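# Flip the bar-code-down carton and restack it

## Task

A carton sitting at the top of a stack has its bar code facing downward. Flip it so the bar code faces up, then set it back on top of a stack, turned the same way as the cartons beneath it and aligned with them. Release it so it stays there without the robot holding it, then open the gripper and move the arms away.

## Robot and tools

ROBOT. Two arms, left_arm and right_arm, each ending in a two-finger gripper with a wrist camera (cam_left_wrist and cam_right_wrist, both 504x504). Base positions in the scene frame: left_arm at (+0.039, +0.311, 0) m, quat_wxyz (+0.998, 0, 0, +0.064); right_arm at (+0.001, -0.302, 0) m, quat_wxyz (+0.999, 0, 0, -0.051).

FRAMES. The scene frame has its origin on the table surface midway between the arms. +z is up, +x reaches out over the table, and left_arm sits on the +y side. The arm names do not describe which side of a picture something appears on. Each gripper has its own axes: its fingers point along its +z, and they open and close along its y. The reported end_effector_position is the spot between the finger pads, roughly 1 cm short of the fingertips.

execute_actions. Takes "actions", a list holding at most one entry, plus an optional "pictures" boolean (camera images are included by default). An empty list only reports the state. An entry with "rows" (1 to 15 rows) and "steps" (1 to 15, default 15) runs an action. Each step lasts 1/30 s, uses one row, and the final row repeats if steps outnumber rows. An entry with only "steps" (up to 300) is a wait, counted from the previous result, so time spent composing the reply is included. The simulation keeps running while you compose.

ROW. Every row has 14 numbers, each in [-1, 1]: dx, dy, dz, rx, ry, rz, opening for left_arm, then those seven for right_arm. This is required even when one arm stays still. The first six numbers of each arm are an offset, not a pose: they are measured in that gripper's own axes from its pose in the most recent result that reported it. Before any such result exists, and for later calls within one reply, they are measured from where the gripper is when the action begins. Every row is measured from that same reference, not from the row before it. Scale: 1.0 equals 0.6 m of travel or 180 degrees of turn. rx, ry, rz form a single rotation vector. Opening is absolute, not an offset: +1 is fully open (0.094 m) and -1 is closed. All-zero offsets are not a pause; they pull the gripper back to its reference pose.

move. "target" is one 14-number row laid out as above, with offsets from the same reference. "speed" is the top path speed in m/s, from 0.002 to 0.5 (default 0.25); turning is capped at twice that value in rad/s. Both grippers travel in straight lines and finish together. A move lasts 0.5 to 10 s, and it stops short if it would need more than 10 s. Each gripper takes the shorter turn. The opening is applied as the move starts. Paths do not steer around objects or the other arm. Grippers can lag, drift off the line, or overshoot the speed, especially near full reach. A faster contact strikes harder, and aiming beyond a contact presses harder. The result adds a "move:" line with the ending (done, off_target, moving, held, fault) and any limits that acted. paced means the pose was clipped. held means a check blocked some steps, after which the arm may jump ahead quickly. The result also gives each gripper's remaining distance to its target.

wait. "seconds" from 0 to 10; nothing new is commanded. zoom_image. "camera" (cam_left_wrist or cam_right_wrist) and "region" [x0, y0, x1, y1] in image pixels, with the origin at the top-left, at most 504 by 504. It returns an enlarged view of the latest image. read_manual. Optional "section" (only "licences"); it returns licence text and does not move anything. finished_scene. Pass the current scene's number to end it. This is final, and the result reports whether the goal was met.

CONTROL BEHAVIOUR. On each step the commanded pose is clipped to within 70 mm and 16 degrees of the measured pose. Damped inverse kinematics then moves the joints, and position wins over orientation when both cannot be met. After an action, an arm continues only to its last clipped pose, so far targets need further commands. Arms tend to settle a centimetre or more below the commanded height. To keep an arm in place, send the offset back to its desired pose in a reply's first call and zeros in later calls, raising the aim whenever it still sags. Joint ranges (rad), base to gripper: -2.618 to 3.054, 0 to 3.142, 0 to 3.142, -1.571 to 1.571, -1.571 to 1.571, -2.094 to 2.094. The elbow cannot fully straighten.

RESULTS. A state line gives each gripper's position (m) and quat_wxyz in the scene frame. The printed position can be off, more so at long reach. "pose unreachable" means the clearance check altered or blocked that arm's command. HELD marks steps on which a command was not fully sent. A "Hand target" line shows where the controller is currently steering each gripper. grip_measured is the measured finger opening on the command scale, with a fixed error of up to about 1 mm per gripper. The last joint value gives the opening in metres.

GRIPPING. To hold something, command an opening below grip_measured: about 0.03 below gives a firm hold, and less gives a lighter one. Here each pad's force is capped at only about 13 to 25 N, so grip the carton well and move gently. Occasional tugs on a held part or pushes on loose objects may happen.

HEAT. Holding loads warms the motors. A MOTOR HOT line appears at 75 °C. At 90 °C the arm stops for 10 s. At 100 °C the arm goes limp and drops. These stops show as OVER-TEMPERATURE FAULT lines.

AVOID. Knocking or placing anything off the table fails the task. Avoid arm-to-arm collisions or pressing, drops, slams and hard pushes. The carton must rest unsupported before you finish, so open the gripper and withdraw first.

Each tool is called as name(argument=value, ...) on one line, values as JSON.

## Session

execute_actions(actions=[])

Scene clock: 0.00 s of 4500.00 s.
left_arm: end_effector_position=(+0.2501, +0.3302, +0.2247) grip_measured=+1.000 end_effector_quat_wxyz=(+0.566, +0.439, +0.649, +0.259) | right_arm: end_effector_position=(+0.4989, +0.0726, +0.3030) grip_measured=+1.000 end_effector_quat_wxyz=(+0.293, -0.233, +0.760, +0.531)
Joint positions: left_arm=[ 0.733  0.287  0.457 -0.593  0.986  1.382  0.094] | right_arm=[ 0.519  2.323  2.359 -0.476 -0.898  0.416  0.094]
Joint velocities: left_arm=[-0.007 -0.002  0.012 -0.007  0.007 -0.007  0.   ] | right_arm=[-0.017  0.012 -0.007  0.022 -0.007 -0.066  0.   ]
Hand target (left_arm): +0.249, +0.328, +0.228; +0.568, +0.439, +0.647, +0.257
Hand target (right_arm): +0.496, +0.072, +0.317; +0.305, -0.243, +0.751, +0.533

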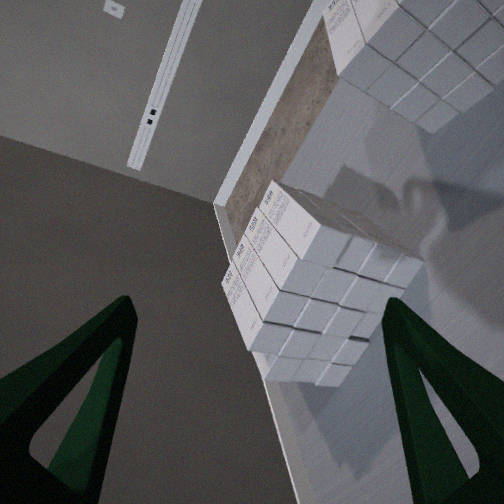

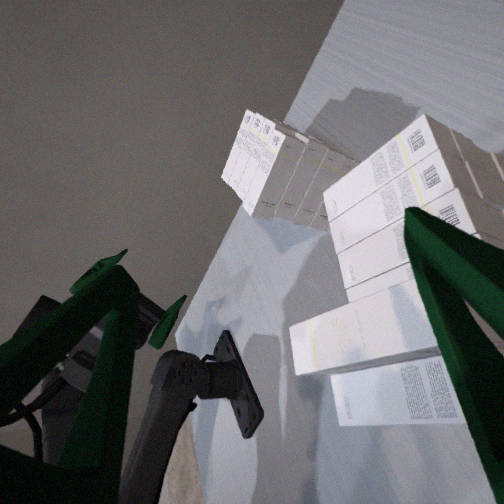

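move(target=[0,0,0,0,0,0,1,0.07,0.217,-0.197,0.174,-0.043,-0.183,1], speed=0.2)

Scene clock: 16.17 s of 4500.00 s.
left_arm: end_effector_position=(+0.2501, +0.3303, +0.2246) grip_measured=+1.000 end_effector_quat_wxyz=(+0.565, +0.439, +0.649, +0.259) | right_arm: end_effector_position=(+0.3635, +0.0005, +0.3893) grip_measured=+1.000 end_effector_quat_wxyz=(+0.530, -0.309, +0.757, +0.226)
Joint positions: left_arm=[ 0.733  0.287  0.457 -0.593  0.985  1.383  0.094] | right_arm=[ 0.741  1.51   1.639 -0.476 -0.143 -0.037  0.094]
Joint velocities: left_arm=[-0.012  0.012  0.002  0.051  0.051  0.022  0.   ] | right_arm=[ 0.007 -0.017 -0.002 -0.037  0.022 -0.051  0.   ]
Hand target (left_arm): +0.250, +0.330, +0.225; +0.566, +0.439, +0.649, +0.259
Hand target (right_arm): +0.359, -0.002, +0.390; +0.532, -0.312, +0.755, +0.221
Off the commanded pose (left_arm): 0.000 m, 0 deg.
Off the commanded pose (right_arm): 0.006 m, 1 deg.
After step 90, 10.60 s passed at rest.
move: done

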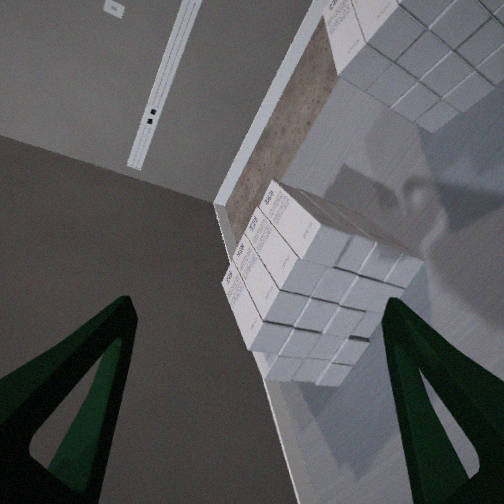

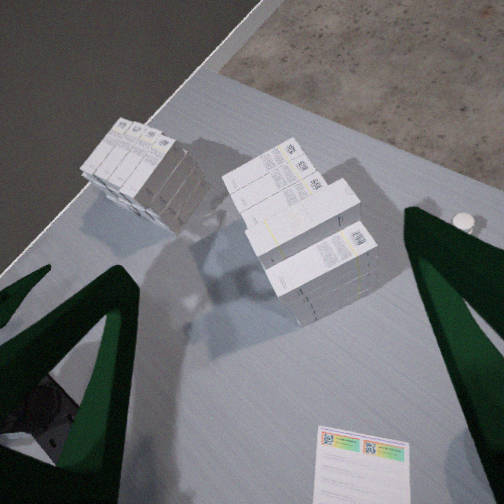

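move(target=[0,0,0,0,0,0,1,0.195,0.153,0.105,0.331,-0.102,0.053,1], speed=0.2)

Scene clock: 44.90 s of 4500.00 s.
left_arm: end_effector_position=(+0.2501, +0.3305, +0.2246) grip_measured=+1.000 end_effector_quat_wxyz=(+0.565, +0.439, +0.649, +0.260) | right_arm: end_effector_position=(+0.3125, +0.0763, +0.2621) grip_measured=+1.000 end_effector_quat_wxyz=(+0.702, +0.095, +0.701, -0.084)
Joint positions: left_arm=[ 0.733  0.287  0.457 -0.593  0.984  1.384  0.094] | right_arm=[1.353 2.041 1.43  0.604 1.505 0.023 0.094]
Joint velocities: left_arm=[ 0.002 -0.002  0.012 -0.007  0.051 -0.022  0.   ] | right_arm=[-0.007 -0.002  0.002  0.037 -0.022 -0.11   0.   ]
Hand target (left_arm): +0.250, +0.330, +0.225; +0.565, +0.439, +0.649, +0.259
Hand target (right_arm): +0.311, +0.078, +0.260; +0.702, +0.095, +0.701, -0.088
Off the commanded pose (left_arm): 0.000 m, 0 deg.
Off the commanded pose (right_arm): 0.006 m, 1 deg.
After step 90, 21.33 s passed at rest.
move: done

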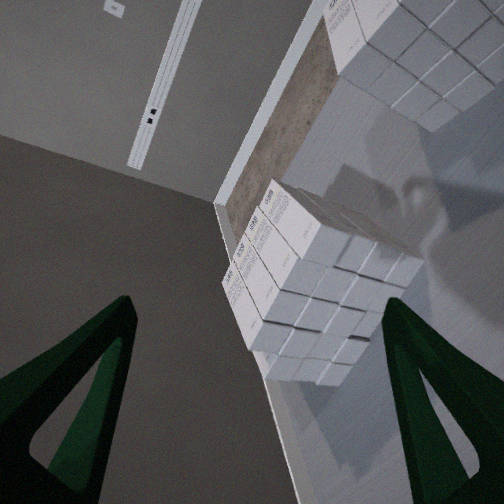

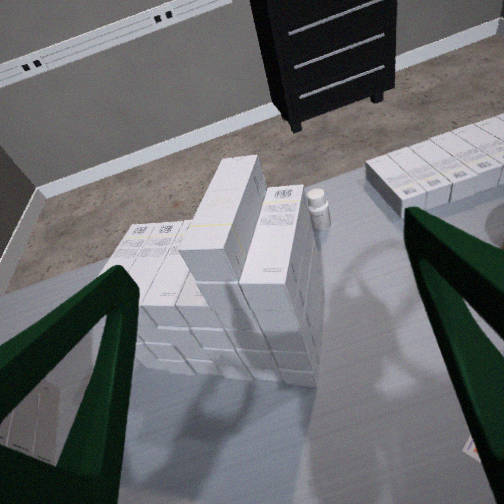

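move(target=[0,0,0,0,0,0,1,0.117,0.069,0.108,0.055,0,0,1], speed=0.12)

Scene clock: 61.23 s of 4500.00 s.
left_arm: end_effector_position=(+0.2501, +0.3307, +0.2245) grip_measured=+1.000 end_effector_quat_wxyz=(+0.565, +0.439, +0.649, +0.260) | right_arm: end_effector_position=(+0.3833, +0.1024, +0.1811) grip_measured=+1.000 end_effector_quat_wxyz=(+0.691, +0.140, +0.693, -0.148)
Joint positions: left_arm=[ 0.733  0.287  0.457 -0.593  0.983  1.384  0.094] | right_arm=[1.239 2.448 1.785 0.628 1.548 0.022 0.094]
Joint velocities: left_arm=[-0.002 -0.002  0.007 -0.007 -0.037 -0.051  0.   ] | right_arm=[-0.032  0.002  0.061  0.007 -0.022  0.037  0.   ]
Hand target (left_arm): +0.250, +0.330, +0.225; +0.565, +0.439, +0.649, +0.260
Hand target (right_arm): +0.385, +0.102, +0.193; +0.692, +0.155, +0.690, -0.144
Off the commanded pose (left_arm): 0.000 m, 0 deg.
Off the commanded pose (right_arm): 0.012 m, 2 deg.
After step 90, 12.10 s passed at rest.
move: off_target (right_arm)

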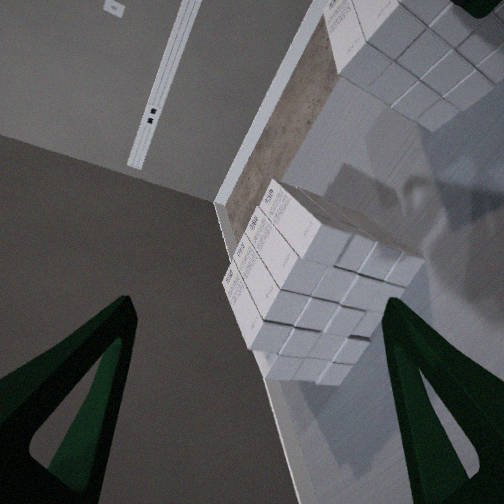

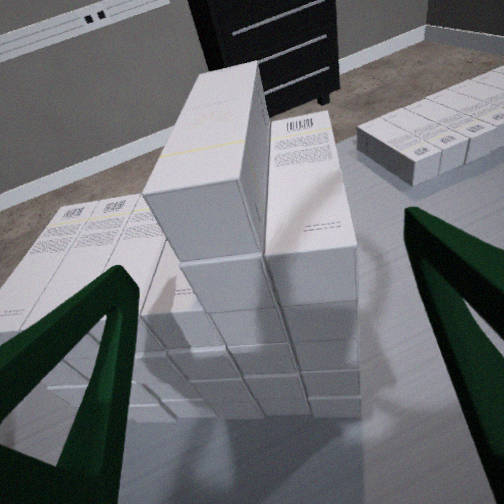

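move(target=[0,0,0,0,0,0,1,-0.052,0.033,-0.01,0.01,0,0.006,0.4], speed=0.05)

Scene clock: 65.90 s of 4500.00 s.
left_arm: end_effector_position=(+0.2501, +0.3308, +0.2245) grip_measured=+1.000 end_effector_quat_wxyz=(+0.564, +0.439, +0.649, +0.260) | right_arm: end_effector_position=(+0.3888, +0.1201, +0.2047) grip_measured=+0.402 end_effector_quat_wxyz=(+0.690, +0.150, +0.691, -0.152)
Joint positions: left_arm=[ 0.733  0.287  0.457 -0.593  0.982  1.385  0.094] | right_arm=[ 1.244  2.515  1.979  0.609  1.573 -0.075  0.066]
Joint velocities: left_arm=[-0.007  0.007 -0.007  0.007 -0.022 -0.066  0.   ] | right_arm=[ 0.007 -0.022  0.002  0.007 -0.022 -0.037 -0.001]
Hand target (left_arm): +0.250, +0.331, +0.225; +0.565, +0.439, +0.649, +0.260
Hand target (right_arm): +0.386, +0.124, +0.212; +0.691, +0.154, +0.691, -0.149
Off the commanded pose (left_arm): 0.000 m, 0 deg.
Off the commanded pose (right_arm): 0.009 m, 1 deg.
joint sent to its limit (right arm) — the command would take joint 5 (wrist yaw) past its upper limit, so that joint was sent only as far as its limit.
After step 90, 0.37 s passed at rest.
move: done

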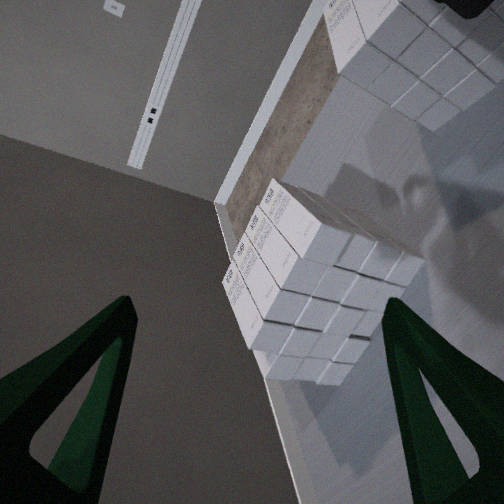

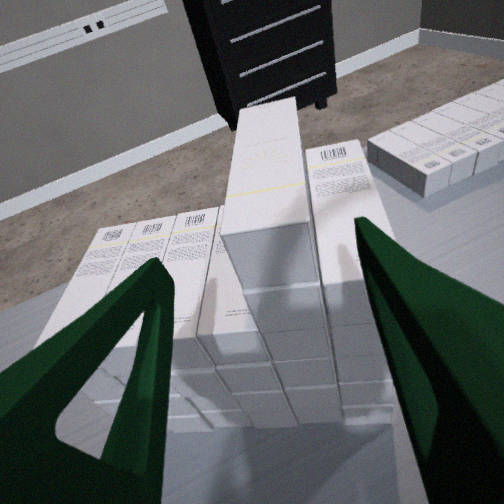

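move(target=[0,0,0,0,0,0,1,0.0,0.004,0.062,0.03,0,0,0.4], speed=0.04)

Scene clock: 70.87 s of 4500.00 s.
left_arm: end_effector_position=(+0.2502, +0.3310, +0.2244) grip_measured=+1.000 end_effector_quat_wxyz=(+0.564, +0.439, +0.649, +0.261) | right_arm: end_effector_position=(+0.4210, +0.1086, +0.1974) grip_measured=+0.402 end_effector_quat_wxyz=(+0.684, +0.169, +0.687, -0.178)
Joint positions: left_arm=[ 0.733  0.287  0.457 -0.593  0.981  1.386  0.094] | right_arm=[ 1.182  2.604  2.106  0.609  1.575 -0.125  0.066]
Joint velocities: left_arm=[-0.012 -0.017  0.002  0.022  0.007  0.037  0.   ] | right_arm=[-0.012  0.022 -0.007 -0.007  0.022 -0.11   0.001]
Hand target (left_arm): +0.250, +0.331, +0.224; +0.564, +0.439, +0.649, +0.261
Hand target (right_arm): +0.424, +0.107, +0.205; +0.684, +0.176, +0.685, -0.178
Off the commanded pose (left_arm): 0.000 m, 0 deg.
Off the commanded pose (right_arm): 0.008 m, 2 deg.
joint sent to its limit (right arm) — the command would take joint 5 (wrist yaw) past its upper limit, so that joint was sent only as far as its limit.
After step 90, 0.47 s passed at rest.
move: done

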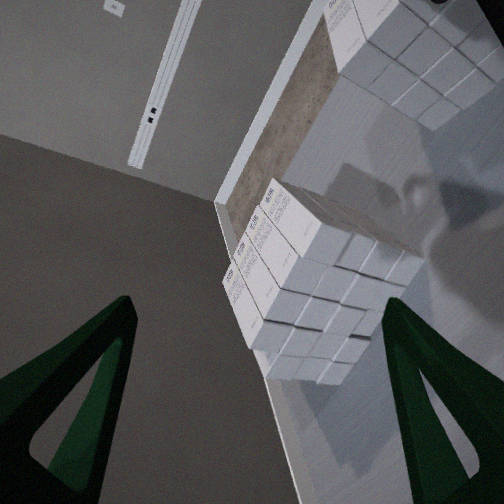

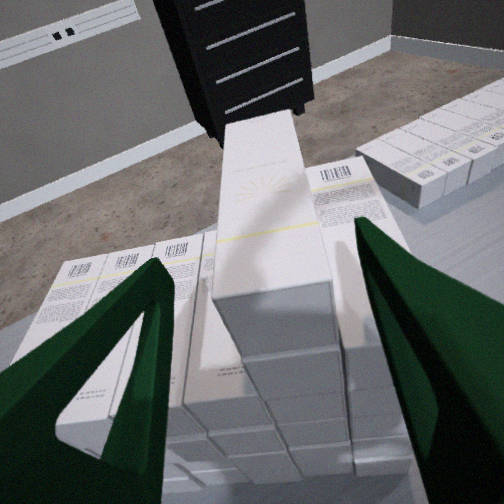

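move(target=[0,0,0,0,0,0,1,-0.012,0,0.01,0,0,0,-0.5], speed=0.03)

move(target=[0,0,0,0,0,0,1,-0.08,-0.03,-0.03,0,0,0,-0.5], speed=0.06)

Scene clock: 74.60 s of 4500.00 s.
left_arm: end_effector_position=(+0.2502, +0.3311, +0.2244) grip_measured=+1.000 end_effector_quat_wxyz=(+0.563, +0.439, +0.649, +0.261) | right_arm: end_effector_position=(+0.4210, +0.1087, +0.1975) grip_measured=-0.303 end_effector_quat_wxyz=(+0.684, +0.168, +0.687, -0.179)
Joint positions: left_arm=[ 0.733  0.287  0.457 -0.593  0.98   1.387  0.094] | right_arm=[ 1.182  2.604  2.107  0.609  1.575 -0.128  0.033]
Joint velocities: left_arm=[-0.007 -0.002  0.002 -0.007 -0.022  0.037  0.   ] | right_arm=[ 0.002  0.007 -0.007 -0.037 -0.066  0.022 -0.001]
Hand target (left_arm): +0.250, +0.331, +0.224; +0.564, +0.439, +0.649, +0.261
Hand target (right_arm): +0.426, +0.106, +0.205; +0.685, +0.169, +0.686, -0.178
Off the commanded pose (left_arm): 0.000 m, 0 deg.
Off the commanded pose (right_arm): 0.009 m, 0 deg.
After step 90, 0.03 s passed at rest.
move: done

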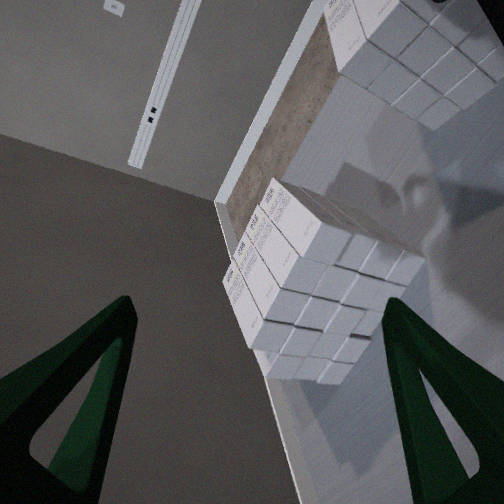

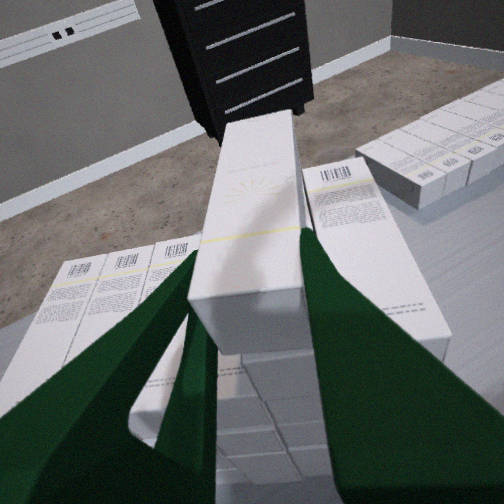

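Scene clock: 75.83 s of 4500.00 s.
left_arm: end_effector_position=(+0.2502, +0.3313, +0.2243) grip_measured=+1.000 end_effector_quat_wxyz=(+0.563, +0.439, +0.649, +0.262) | right_arm: end_effector_position=(+0.4030, +0.1035, +0.2338) grip_measured=-0.303 end_effector_quat_wxyz=(+0.685, +0.157, +0.690, -0.173)
Joint positions: left_arm=[ 0.733  0.287  0.457 -0.593  0.979  1.387  0.094] | right_arm=[ 1.207  2.48   2.013  0.609  1.577 -0.166  0.033]
Joint velocities: left_arm=[-0.007 -0.012 -0.002  0.037  0.037  0.037  0.   ] | right_arm=[ 0.002  0.017 -0.051 -0.022 -0.066 -0.022 -0.   ]
Hand target (left_arm): +0.250, +0.331, +0.224; +0.563, +0.439, +0.649, +0.261
Hand target (right_arm): +0.398, +0.102, +0.245; +0.686, +0.159, +0.690, -0.170
Off the commanded pose (left_arm): 0.000 m, 0 deg.
Off the commanded pose (right_arm): 0.013 m, 1 deg.
joint sent to its limit (right arm) — the command would take joint 5 (wrist yaw) past its upper limit, so that joint was sent only as far as its limit.
move: off_target (right_arm)

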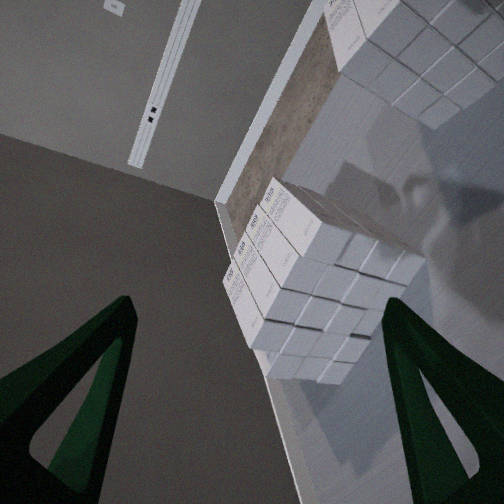

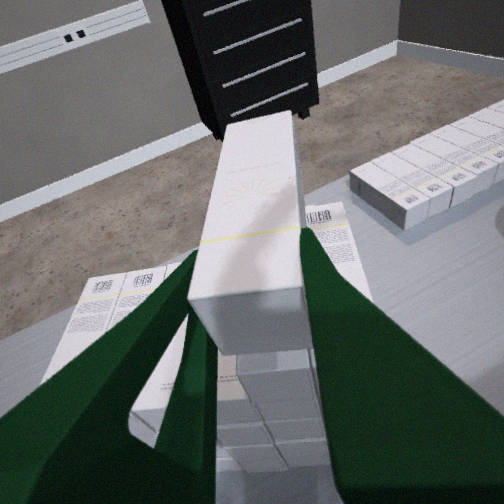

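move(target=[0,0,0,0,0,0,1,-0.02,-0.293,-0.093,0,0,0,-0.5], speed=0.15)

move(target=[0,0,0,0,0,0,1,0.08,-0.05,0.01,0,0.61,0,-0.5], speed=0.2)

Scene clock: 83.63 s of 4500.00 s.
left_arm: end_effector_position=(+0.2502, +0.3315, +0.2242) grip_measured=+1.000 end_effector_quat_wxyz=(+0.563, +0.439, +0.649, +0.262) | right_arm: end_effector_position=(+0.2792, -0.0270, +0.2458) grip_measured=-0.303 end_effector_quat_wxyz=(+0.695, +0.099, +0.700, -0.132)
Joint positions: left_arm=[ 0.733  0.287  0.457 -0.593  0.978  1.388  0.094] | right_arm=[1.351 1.731 0.962 0.676 1.578 0.046 0.033]
Joint velocities: left_arm=[-0.012  0.007 -0.002  0.007 -0.11  -0.037  0.   ] | right_arm=[ 0.007 -0.032 -0.017 -0.037 -0.022  0.051  0.001]
Hand target (left_arm): +0.250, +0.331, +0.224; +0.563, +0.439, +0.649, +0.262
Hand target (right_arm): +0.276, -0.030, +0.251; +0.697, +0.106, +0.699, -0.123
Off the commanded pose (left_arm): 0.000 m, 0 deg.
Off the commanded pose (right_arm): 0.007 m, 8 deg.
joint sent to its limit (right arm) — the command would take joint 5 (wrist yaw) past its upper limit, so that joint was sent only as far as its limit.
After step 90, 3.20 s passed at rest.
move: off_target (right_arm)

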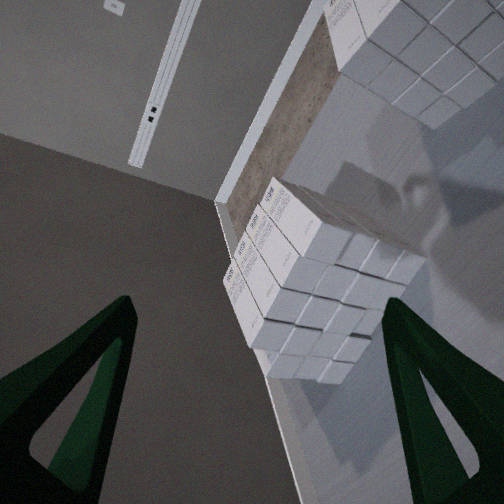

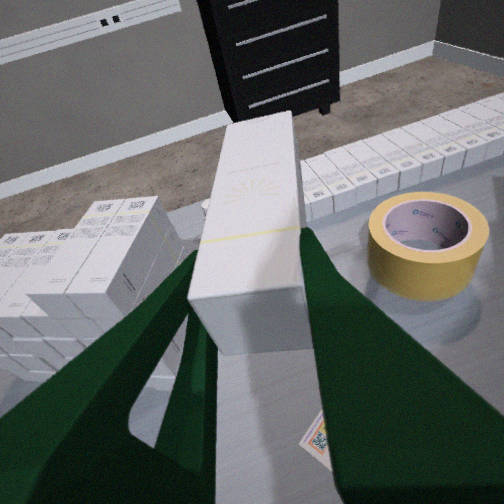

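Scene clock: 89.00 s of 4500.00 s.
left_arm: end_effector_position=(+0.2502, +0.3316, +0.2242) grip_measured=+1.000 end_effector_quat_wxyz=(+0.562, +0.439, +0.649, +0.263) | right_arm: end_effector_position=(+0.2788, -0.0538, +0.2043) grip_measured=-0.303 end_effector_quat_wxyz=(-0.052, +0.183, +0.975, +0.115)
Joint positions: left_arm=[ 0.733  0.287  0.457 -0.593  0.977  1.388  0.094] | right_arm=[ 0.716  1.91   1.989 -1.556 -0.235  0.997  0.033]
Joint velocities: left_arm=[-0.017  0.007 -0.012 -0.037 -0.007  0.095  0.   ] | right_arm=[ 0.007 -0.012 -0.002  0.037 -0.037  0.051 -0.   ]
Hand target (left_arm): +0.250, +0.331, +0.224; +0.563, +0.439, +0.649, +0.262
Hand target (right_arm): +0.275, -0.058, +0.199; -0.067, +0.186, +0.974, +0.108
Off the commanded pose (left_arm): 0.000 m, 0 deg.
Off the commanded pose (right_arm): 0.009 m, 19 deg; orientation clipped at the last step of the last action.
joint sent to its limit (right arm) — the command would take joint 4 (wrist pitch) past its lower limit, so that joint was sent only as far as its limit.
move: off_target (right_arm); limits=paced

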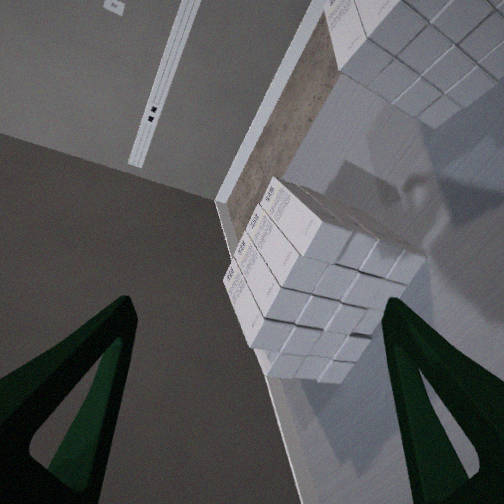

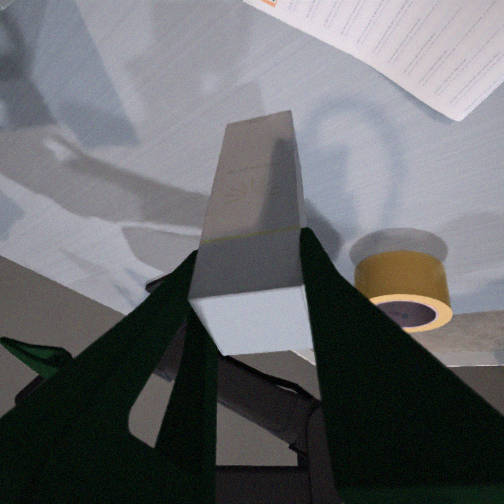

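move(target=[-0.413,-0.468,0.123,0.182,-0.217,-0.289,0.6,-0.083,-0.107,0.062,0.017,0.044,0.192,-0.5], speed=0.15)

Scene clock: 108.23 s of 4500.00 s.
left_arm: end_effector_position=(+0.2433, -0.0147, +0.0815) grip_measured=+0.601 end_effector_quat_wxyz=(+0.585, +0.350, +0.670, -0.292) | right_arm: end_effector_position=(+0.2993, -0.1185, +0.1501) grip_measured=-0.303 end_effector_quat_wxyz=(-0.147, +0.447, +0.879, +0.078)
Joint positions: left_arm=[-1.201  1.909  0.224  1.539 -0.128  0.     0.075] | right_arm=[ 0.486  1.931  1.782 -1.5   -0.325  1.314  0.033]
Joint velocities: left_arm=[-0.012 -0.007 -0.002 -0.007  0.051 -0.007 -0.001] | right_arm=[ 0.007 -0.007 -0.002  0.007 -0.007  0.154  0.001]
Hand target (left_arm): +0.243, -0.024, +0.089; +0.592, +0.345, +0.661, -0.305
Hand target (right_arm): +0.299, -0.119, +0.147; -0.155, +0.454, +0.874, +0.078
Off the commanded pose (left_arm): 0.020 m, 13 deg.
Off the commanded pose (right_arm): 0.003 m, 1 deg.
joint sent to its limit (left arm) — the command would take joint 4 (wrist pitch) past its upper limit, so that joint was sent only as far as its limit.
After step 90, 11.60 s passed at rest.
move: off_target (left_arm)

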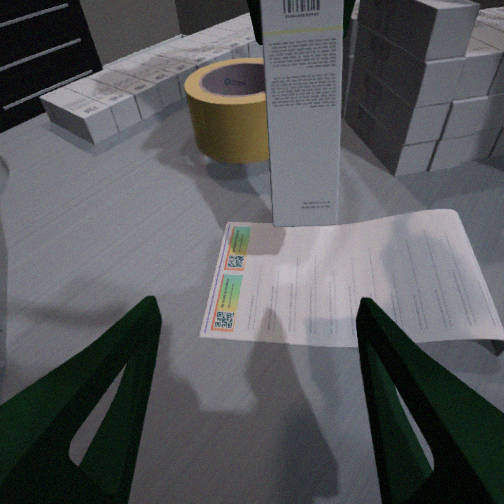

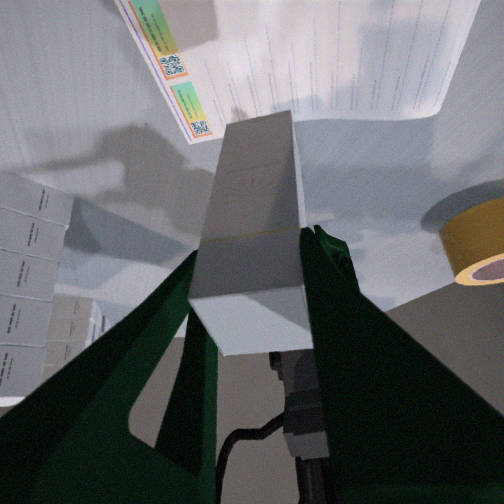

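move(target=[-0.07,-0.035,0.085,0,-0.072,0,0.6,0,0,0.004,0,0,0,-0.5], speed=0.06)

Scene clock: 114.83 s of 4500.00 s.
left_arm: end_effector_position=(+0.2586, -0.0654, +0.1087) grip_measured=+0.601 end_effector_quat_wxyz=(+0.625, +0.333, +0.634, -0.311) | right_arm: end_effector_position=(+0.3006, -0.1179, +0.1500) grip_measured=-0.303 end_effector_quat_wxyz=(-0.145, +0.447, +0.879, +0.080)
Joint positions: left_arm=[-1.243  1.991  0.424  1.541 -0.169  0.017  0.075] | right_arm=[ 0.486  1.931  1.782 -1.494 -0.326  1.314  0.033]
Joint velocities: left_arm=[-0.012 -0.002 -0.007  0.022  0.007  0.037 -0.001] | right_arm=[ 0.002  0.022 -0.007  0.007  0.007  0.037 -0.001]
Hand target (left_arm): +0.259, -0.073, +0.117; +0.635, +0.328, +0.624, -0.317
Hand target (right_arm): +0.299, -0.118, +0.148; -0.147, +0.447, +0.879, +0.078
Off the commanded pose (left_arm): 0.010 m, 6 deg.
Off the commanded pose (right_arm): 0.003 m, 0 deg.
joint sent to its limit (left arm) — the command would take joint 4 (wrist pitch) past its upper limit, so that joint was sent only as far as its limit.
After step 90, 1.43 s passed at rest.
move: off_target (left_arm)

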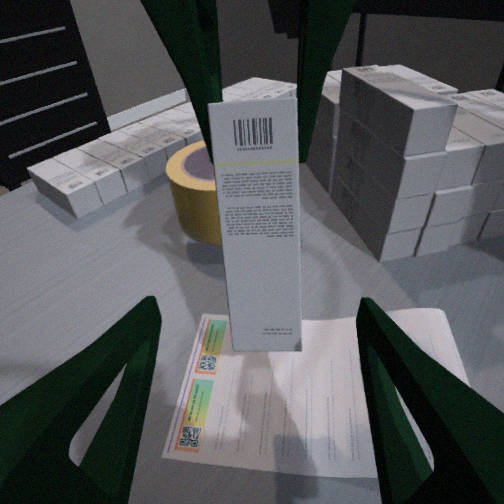

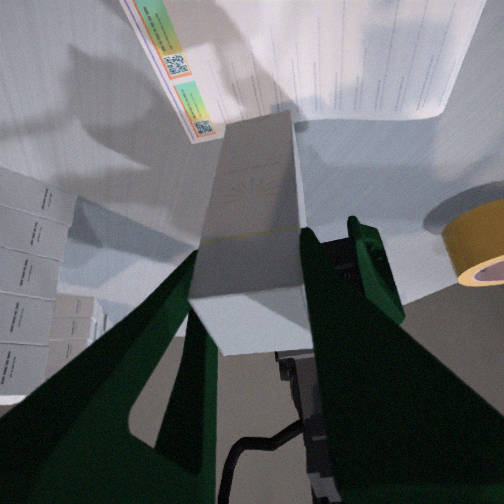

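move(target=[-0.01,0,0.09,0,-0.035,0,0.4,0,0,0.004,0,0,0,-0.5], speed=0.04)

Scene clock: 120.77 s of 4500.00 s.
left_arm: end_effector_position=(+0.2848, -0.1046, +0.1063) grip_measured=+0.401 end_effector_quat_wxyz=(+0.641, +0.325, +0.617, -0.320) | right_arm: end_effector_position=(+0.3019, -0.1174, +0.1499) grip_measured=-0.303 end_effector_quat_wxyz=(-0.143, +0.447, +0.879, +0.082)
Joint positions: left_arm=[-1.22   2.139  0.623  1.544 -0.142  0.025  0.066] | right_arm=[ 0.486  1.931  1.782 -1.488 -0.326  1.314  0.033]
Joint velocities: left_arm=[-0.012 -0.007 -0.002 -0.007  0.022  0.051  0.   ] | right_arm=[-0.002  0.002 -0.022 -0.051 -0.022  0.022  0.   ]
Hand target (left_arm): +0.291, -0.109, +0.115; +0.651, +0.320, +0.607, -0.324
Hand target (right_arm): +0.300, -0.117, +0.148; -0.145, +0.447, +0.879, +0.080
Off the commanded pose (left_arm): 0.010 m, 3 deg.
Off the commanded pose (right_arm): 0.003 m, 0 deg.
joint sent to its limit (left arm) — the command would take joint 4 (wrist pitch) past its upper limit, so that joint was sent only as far as its limit.
After step 90, 1.30 s passed at rest.
move: off_target (left_arm)

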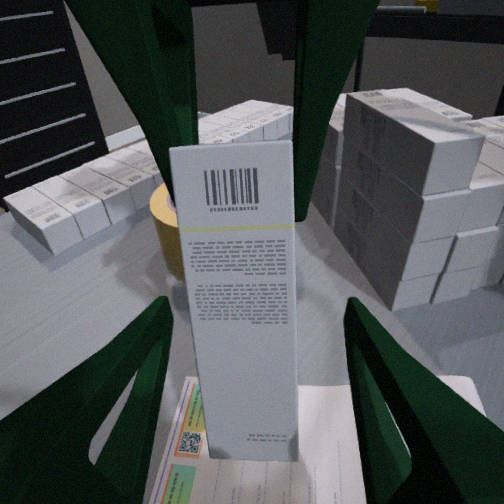

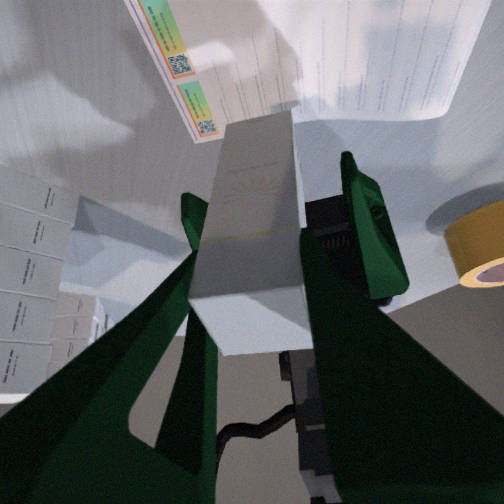

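move(target=[-0.014,0.012,0.01,0,-0.01,0,0.1,0,0,0.004,0,0,0,-0.5], speed=0.03)

move(target=[-0.014,0.0,0.01,0,-0.01,0,-0.5,0,0,0.0,0,0,0,-0.5], speed=0.03)

move(target=[-0.014,0.0,0.01,0,-0.01,0,-0.5,0,0,0.0,0,0,0,0.5], speed=0.03)

move(target=[-0.014,0.0,0.01,0,-0.01,0,-0.5,0,0,-0.07,0,0,0,0.5], speed=0.06)

Scene clock: 128.17 s of 4500.00 s.
left_arm: end_effector_position=(+0.2891, -0.1023, +0.1063) grip_measured=+0.101 end_effector_quat_wxyz=(+0.641, +0.326, +0.617, -0.321) | right_arm: end_effector_position=(+0.3031, -0.1169, +0.1499) grip_measured=-0.303 end_effector_quat_wxyz=(-0.142, +0.447, +0.879, +0.084)
Joint positions: left_arm=[-1.203  2.139  0.623  1.544 -0.124  0.026  0.052] | right_arm=[ 0.486  1.931  1.782 -1.483 -0.326  1.314  0.033]
Joint velocities: left_arm=[-0.002 -0.002 -0.007 -0.037  0.037  0.051  0.001] | right_arm=[-0.002 -0.002 -0.007 -0.007 -0.022 -0.007 -0.   ]
Hand target (left_arm): +0.294, -0.105, +0.115; +0.650, +0.321, +0.607, -0.325
Hand target (right_arm): +0.301, -0.117, +0.148; -0.144, +0.447, +0.879, +0.082
Off the commanded pose (left_arm): 0.010 m, 2 deg.
Off the commanded pose (right_arm): 0.003 m, 0 deg.
joint sent to its limit (left arm) — the command would take joint 4 (wrist pitch) past its upper limit, so that joint was sent only as far as its limit.
After step 90, 3.63 s passed at rest.
move: done

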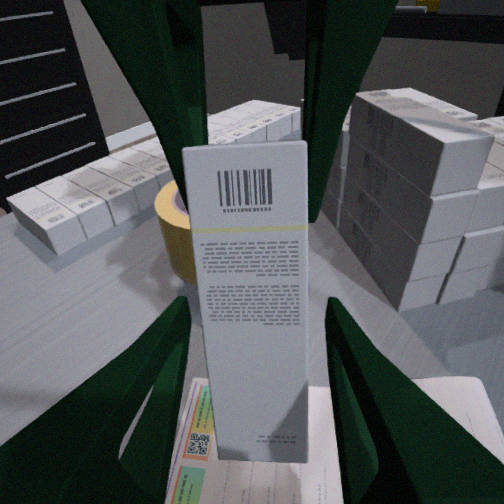

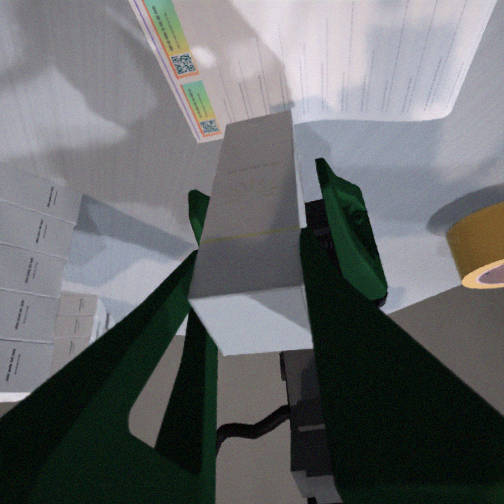

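Scene clock: 128.93 s of 4500.00 s.
left_arm: end_effector_position=(+0.2892, -0.1023, +0.1063) grip_measured=-0.310 end_effector_quat_wxyz=(+0.640, +0.325, +0.617, -0.321) | right_arm: end_effector_position=(+0.3034, -0.1166, +0.1499) grip_measured=-0.313 end_effector_quat_wxyz=(-0.142, +0.446, +0.879, +0.085)
Joint positions: left_arm=[-1.203  2.139  0.623  1.544 -0.124  0.024  0.032] | right_arm=[ 0.486  1.931  1.782 -1.481 -0.327  1.314  0.032]
Joint velocities: left_arm=[-0.002 -0.017  0.002 -0.051 -0.007  0.037  0.   ] | right_arm=[ 0.002 -0.002  0.002 -0.051  0.022 -0.007 -0.   ]
Hand target (left_arm): +0.292, -0.107, +0.115; +0.650, +0.321, +0.607, -0.326
Hand target (right_arm): +0.303, -0.117, +0.150; -0.142, +0.447, +0.879, +0.084
Off the commanded pose (left_arm): 0.010 m, 2 deg.
Off the commanded pose (right_arm): 0.000 m, 0 deg.
joint sent to its limit (left arm) — the command would take joint 4 (wrist pitch) past its upper limit, so that joint was sent only as far as its limit.
move: done

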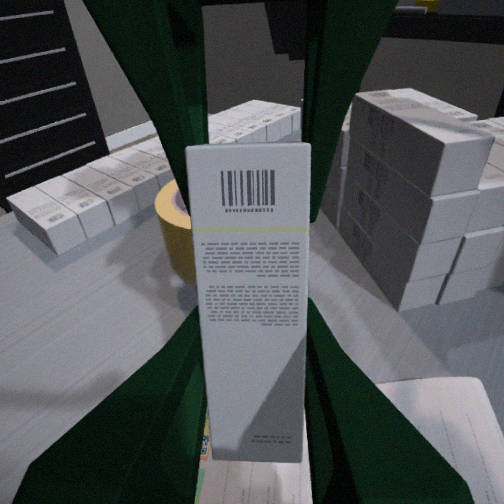

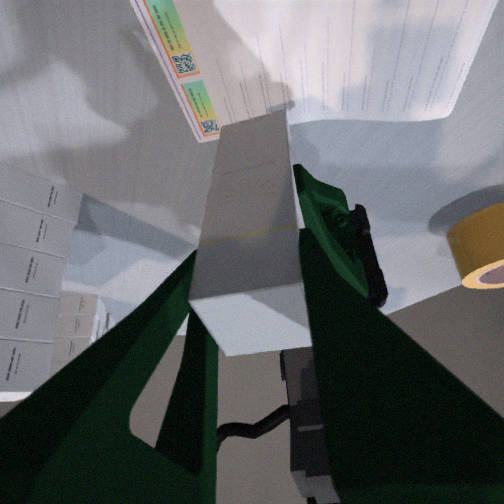

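Scene clock: 129.70 s of 4500.00 s.
left_arm: end_effector_position=(+0.2892, -0.1023, +0.1063) grip_measured=-0.310 end_effector_quat_wxyz=(+0.640, +0.325, +0.617, -0.321) | right_arm: end_effector_position=(+0.3034, -0.1166, +0.1499) grip_measured=+0.498 end_effector_quat_wxyz=(-0.142, +0.446, +0.879, +0.085)
Joint positions: left_arm=[-1.203  2.139  0.623  1.544 -0.124  0.024  0.032] | right_arm=[ 0.486  1.931  1.782 -1.481 -0.327  1.314  0.07 ]
Joint velocities: left_arm=[-0.022  0.022  0.002 -0.022  0.007 -0.022  0.   ] | right_arm=[ 0.012  0.002 -0.002 -0.081 -0.022 -0.007 -0.   ]
Hand target (left_arm): +0.292, -0.107, +0.115; +0.650, +0.321, +0.607, -0.326
Hand target (right_arm): +0.303, -0.117, +0.150; -0.142, +0.446, +0.879, +0.085
Off the commanded pose (left_arm): 0.010 m, 2 deg.
Off the commanded pose (right_arm): 0.000 m, 0 deg.
joint sent to its limit (left arm) — the command would take joint 4 (wrist pitch) past its upper limit, so that joint was sent only as far as its limit.
move: done

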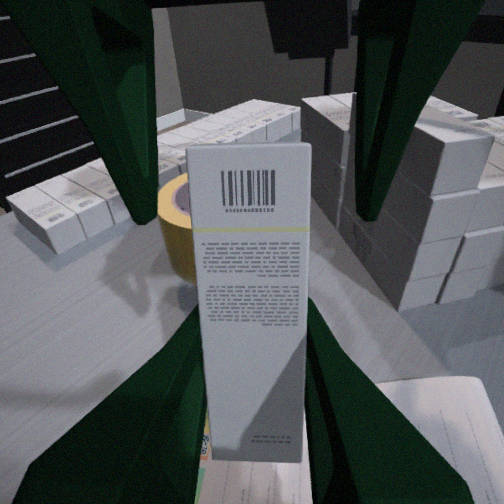

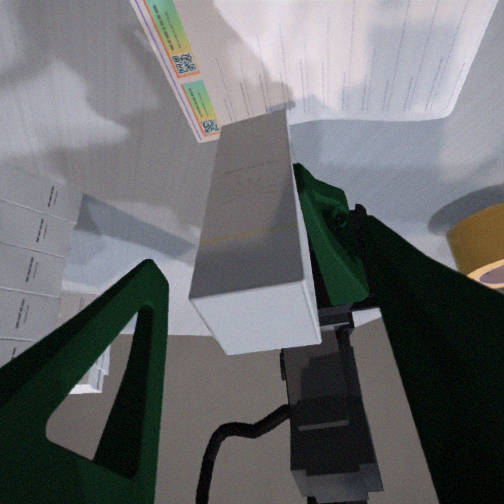

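Scene clock: 130.80 s of 4500.00 s.
left_arm: end_effector_position=(+0.2892, -0.1023, +0.1063) grip_measured=-0.310 end_effector_quat_wxyz=(+0.640, +0.325, +0.617, -0.321) | right_arm: end_effector_position=(+0.3092, -0.1264, +0.1740) grip_measured=+0.498 end_effector_quat_wxyz=(-0.132, +0.453, +0.876, +0.097)
Joint positions: left_arm=[-1.203  2.139  0.623  1.544 -0.124  0.024  0.032] | right_arm=[ 0.454  1.922  1.867 -1.552 -0.327  1.301  0.07 ]
Joint velocities: left_arm=[-0.007 -0.007 -0.002 -0.007  0.007 -0.007 -0.   ] | right_arm=[-0.017 -0.012  0.012 -0.051  0.022  0.051  0.   ]
Hand target (left_arm): +0.292, -0.107, +0.115; +0.650, +0.321, +0.607, -0.326
Hand target (right_arm): +0.310, -0.129, +0.189; -0.120, +0.452, +0.877, +0.111
Off the commanded pose (left_arm): 0.010 m, 2 deg.
Off the commanded pose (right_arm): 0.016 m, 2 deg.
joint sent to its limit (left arm) — the command would take joint 4 (wrist pitch) past its upper limit, so that joint was sent only as far as its limit.
joint sent to its limit (right arm) — the command would take joint 4 (wrist pitch) past its lower limit, so that joint was sent only as far as its limit.
move: off_target (right_arm)

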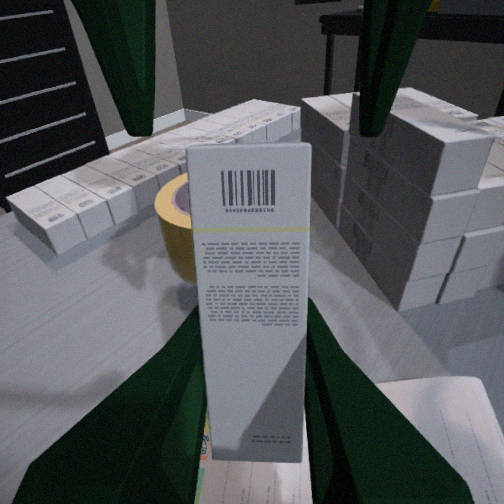

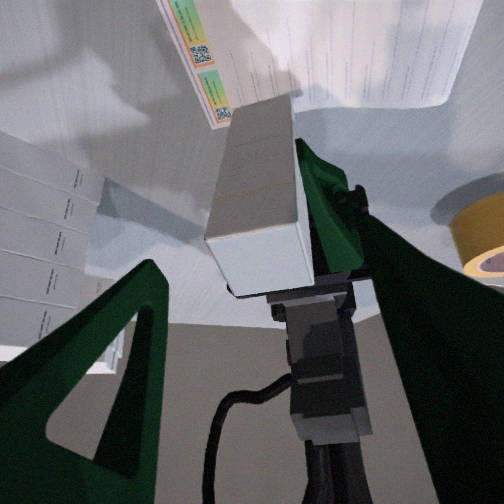

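move(target=[-0.014,0.0,0.01,0,-0.01,0,-0.5,-0.17,0,-0.13,0,-0.08,0,0.5], speed=0.12)

move(target=[-0.277,0.163,-0.187,-0.116,0.387,-0.086,-0.5,0,0,0,0,0,0,0.5], speed=0.15)

Scene clock: 139.40 s of 4500.00 s.
left_arm: end_effector_position=(+0.2892, -0.1023, +0.1063) grip_measured=-0.310 end_effector_quat_wxyz=(+0.640, +0.325, +0.617, -0.321) | right_arm: end_effector_position=(+0.3743, -0.2234, +0.2119) grip_measured=+0.498 end_effector_quat_wxyz=(+0.024, +0.467, +0.880, +0.086)
Joint positions: left_arm=[-1.203  2.139  0.623  1.544 -0.124  0.024  0.032] | right_arm=[ 0.256  1.922  2.048 -1.556 -0.109  1.137  0.07 ]
Joint velocities: left_arm=[ 0.007 -0.007 -0.002 -0.066 -0.037  0.022  0.001] | right_arm=[-0.007 -0.007  0.012 -0.007  0.022  0.007  0.   ]
Hand target (left_arm): +0.292, -0.107, +0.115; +0.650, +0.321, +0.607, -0.326
Hand target (right_arm): +0.377, -0.227, +0.214; +0.030, +0.465, +0.881, +0.080
Off the commanded pose (left_arm): 0.010 m, 2 deg.
Off the commanded pose (right_arm): 0.006 m, 7 deg.
joint sent to its limit (left arm) — the command would take joint 4 (wrist pitch) past its upper limit, so that joint was sent only as far as its limit.
joint sent to its limit (right arm) — the command would take joint 4 (wrist pitch) past its lower limit, so that joint was sent only as far as its limit.
After step 90, 4.10 s passed at rest.
move: off_target (right_arm)

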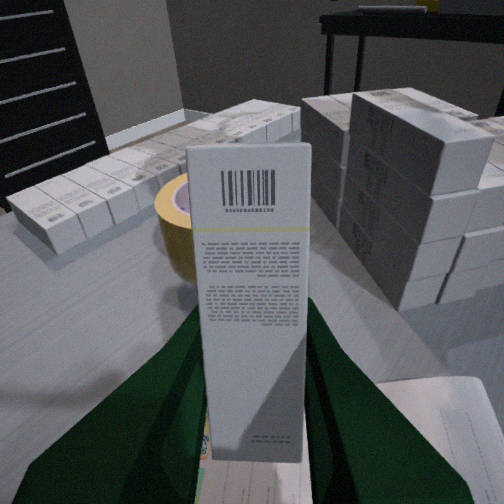

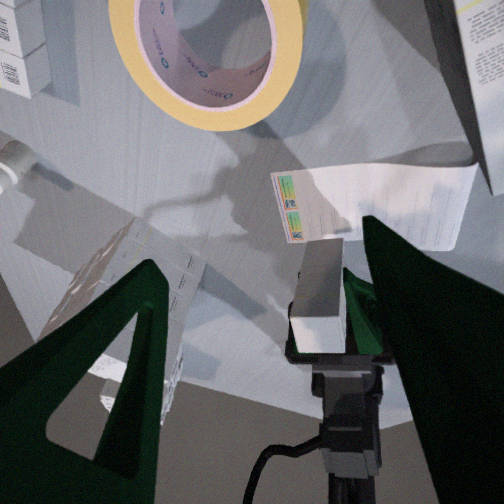

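Scene clock: 144.37 s of 4500.00 s.
left_arm: end_effector_position=(+0.2882, +0.0518, +0.2631) grip_measured=-0.310 end_effector_quat_wxyz=(+0.164, +0.255, +0.952, -0.045) | right_arm: end_effector_position=(+0.3743, -0.2234, +0.2119) grip_measured=+0.498 end_effector_quat_wxyz=(+0.024, +0.467, +0.880, +0.085)
Joint positions: left_arm=[-0.991  1.712  1.957 -1.492 -0.11  -0.321  0.032] | right_arm=[ 0.256  1.922  2.048 -1.556 -0.108  1.137  0.07 ]
Joint velocities: left_arm=[-0.002  0.017 -0.007 -0.051 -0.022 -0.037 -0.   ] | right_arm=[-0.002 -0.007 -0.002 -0.037  0.066  0.11   0.   ]
Hand target (left_arm): +0.292, +0.052, +0.272; +0.173, +0.248, +0.952, -0.052
Hand target (right_arm): +0.374, -0.223, +0.212; +0.024, +0.467, +0.880, +0.086
Off the commanded pose (left_arm): 0.014 m, 1 deg.
Off the commanded pose (right_arm): 0.000 m, 0 deg.
move: off_target (left_arm)

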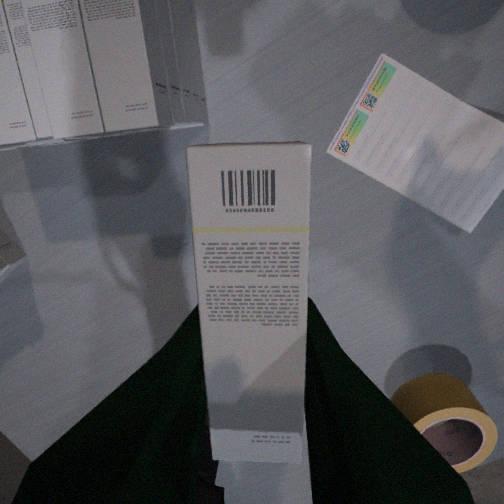

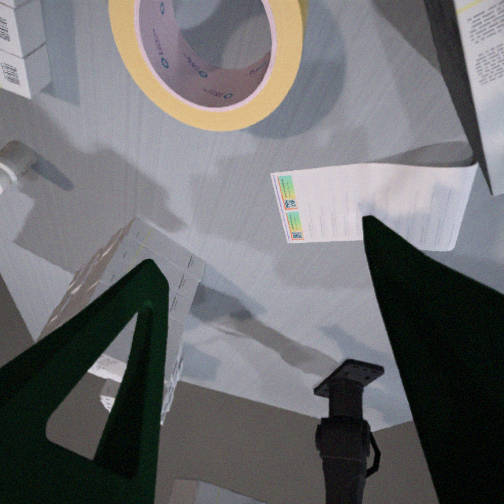

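move(target=[-0.175,0.195,0.09,0,-0.012,0,-0.5,0,0,0,0,0,0,0.5], speed=0.1)

Scene clock: 152.33 s of 4500.00 s.
left_arm: end_effector_position=(+0.4467, +0.0930, +0.2395) grip_measured=-0.310 end_effector_quat_wxyz=(+0.171, +0.253, +0.951, -0.047) | right_arm: end_effector_position=(+0.3743, -0.2234, +0.2119) grip_measured=+0.498 end_effector_quat_wxyz=(+0.024, +0.467, +0.880, +0.085)
Joint positions: left_arm=[-0.617  2.125  2.423 -1.512  0.013  0.03   0.032] | right_arm=[ 0.256  1.922  2.048 -1.556 -0.108  1.137  0.07 ]
Joint velocities: left_arm=[-0.022  0.002 -0.002 -0.022  0.022  0.022  0.001] | right_arm=[-0.002 -0.017 -0.032 -0.051 -0.007 -0.037 -0.   ]
Hand target (left_arm): +0.448, +0.093, +0.250; +0.184, +0.254, +0.948, -0.052
Hand target (right_arm): +0.374, -0.223, +0.212; +0.024, +0.467, +0.880, +0.085
Off the commanded pose (left_arm): 0.008 m, 1 deg.
Off the commanded pose (right_arm): 0.000 m, 0 deg.
After step 90, 2.70 s passed at rest.
move: done

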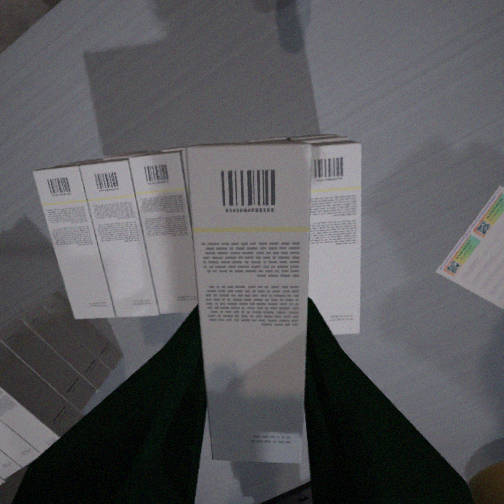

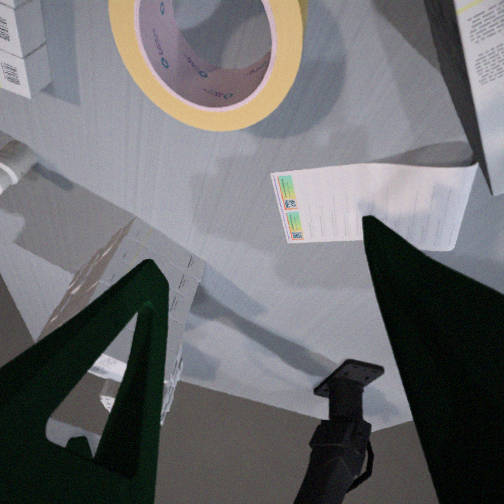

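move(target=[0.023,-0.007,0.036,-0.007,-0.01,-0.018,-0.5,0,0,0,0,0,0,0.5], speed=0.04)

Scene clock: 167.17 s of 4500.00 s.
left_arm: end_effector_position=(+0.4417, +0.0946, +0.2021) grip_measured=-0.310 end_effector_quat_wxyz=(+0.167, +0.224, +0.959, -0.042) | right_arm: end_effector_position=(+0.3743, -0.2234, +0.2119) grip_measured=+0.498 end_effector_quat_wxyz=(+0.024, +0.467, +0.880, +0.085)
Joint positions: left_arm=[-0.627  2.016  2.094 -1.304 -0.008 -0.038  0.032] | right_arm=[ 0.256  1.922  2.048 -1.556 -0.108  1.137  0.07 ]
Joint velocities: left_arm=[-0.017 -0.007 -0.012 -0.007 -0.037 -0.037 -0.001] | right_arm=[ 0.002 -0.007  0.002 -0.037 -0.037 -0.037 -0.001]
Hand target (left_arm): +0.440, +0.092, +0.214; +0.187, +0.224, +0.955, -0.045
Hand target (right_arm): +0.374, -0.223, +0.212; +0.024, +0.467, +0.880, +0.085
Off the commanded pose (left_arm): 0.013 m, 2 deg.
Off the commanded pose (right_arm): 0.000 m, 0 deg.
After step 90, 10.43 s passed at rest.
move: off_target (left_arm)

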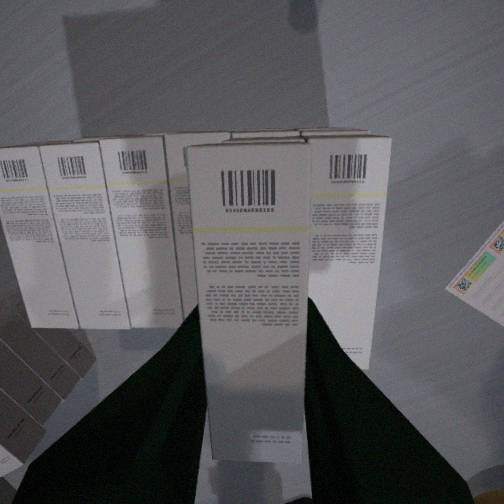

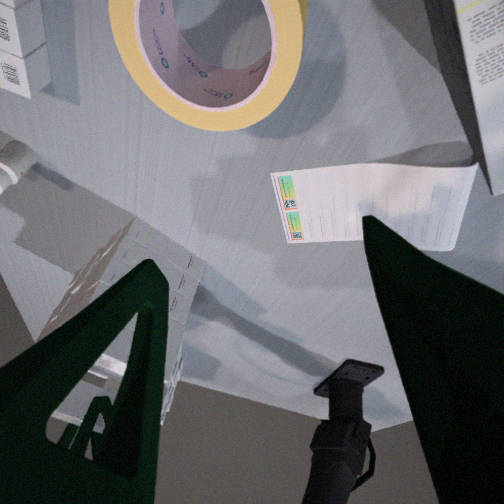

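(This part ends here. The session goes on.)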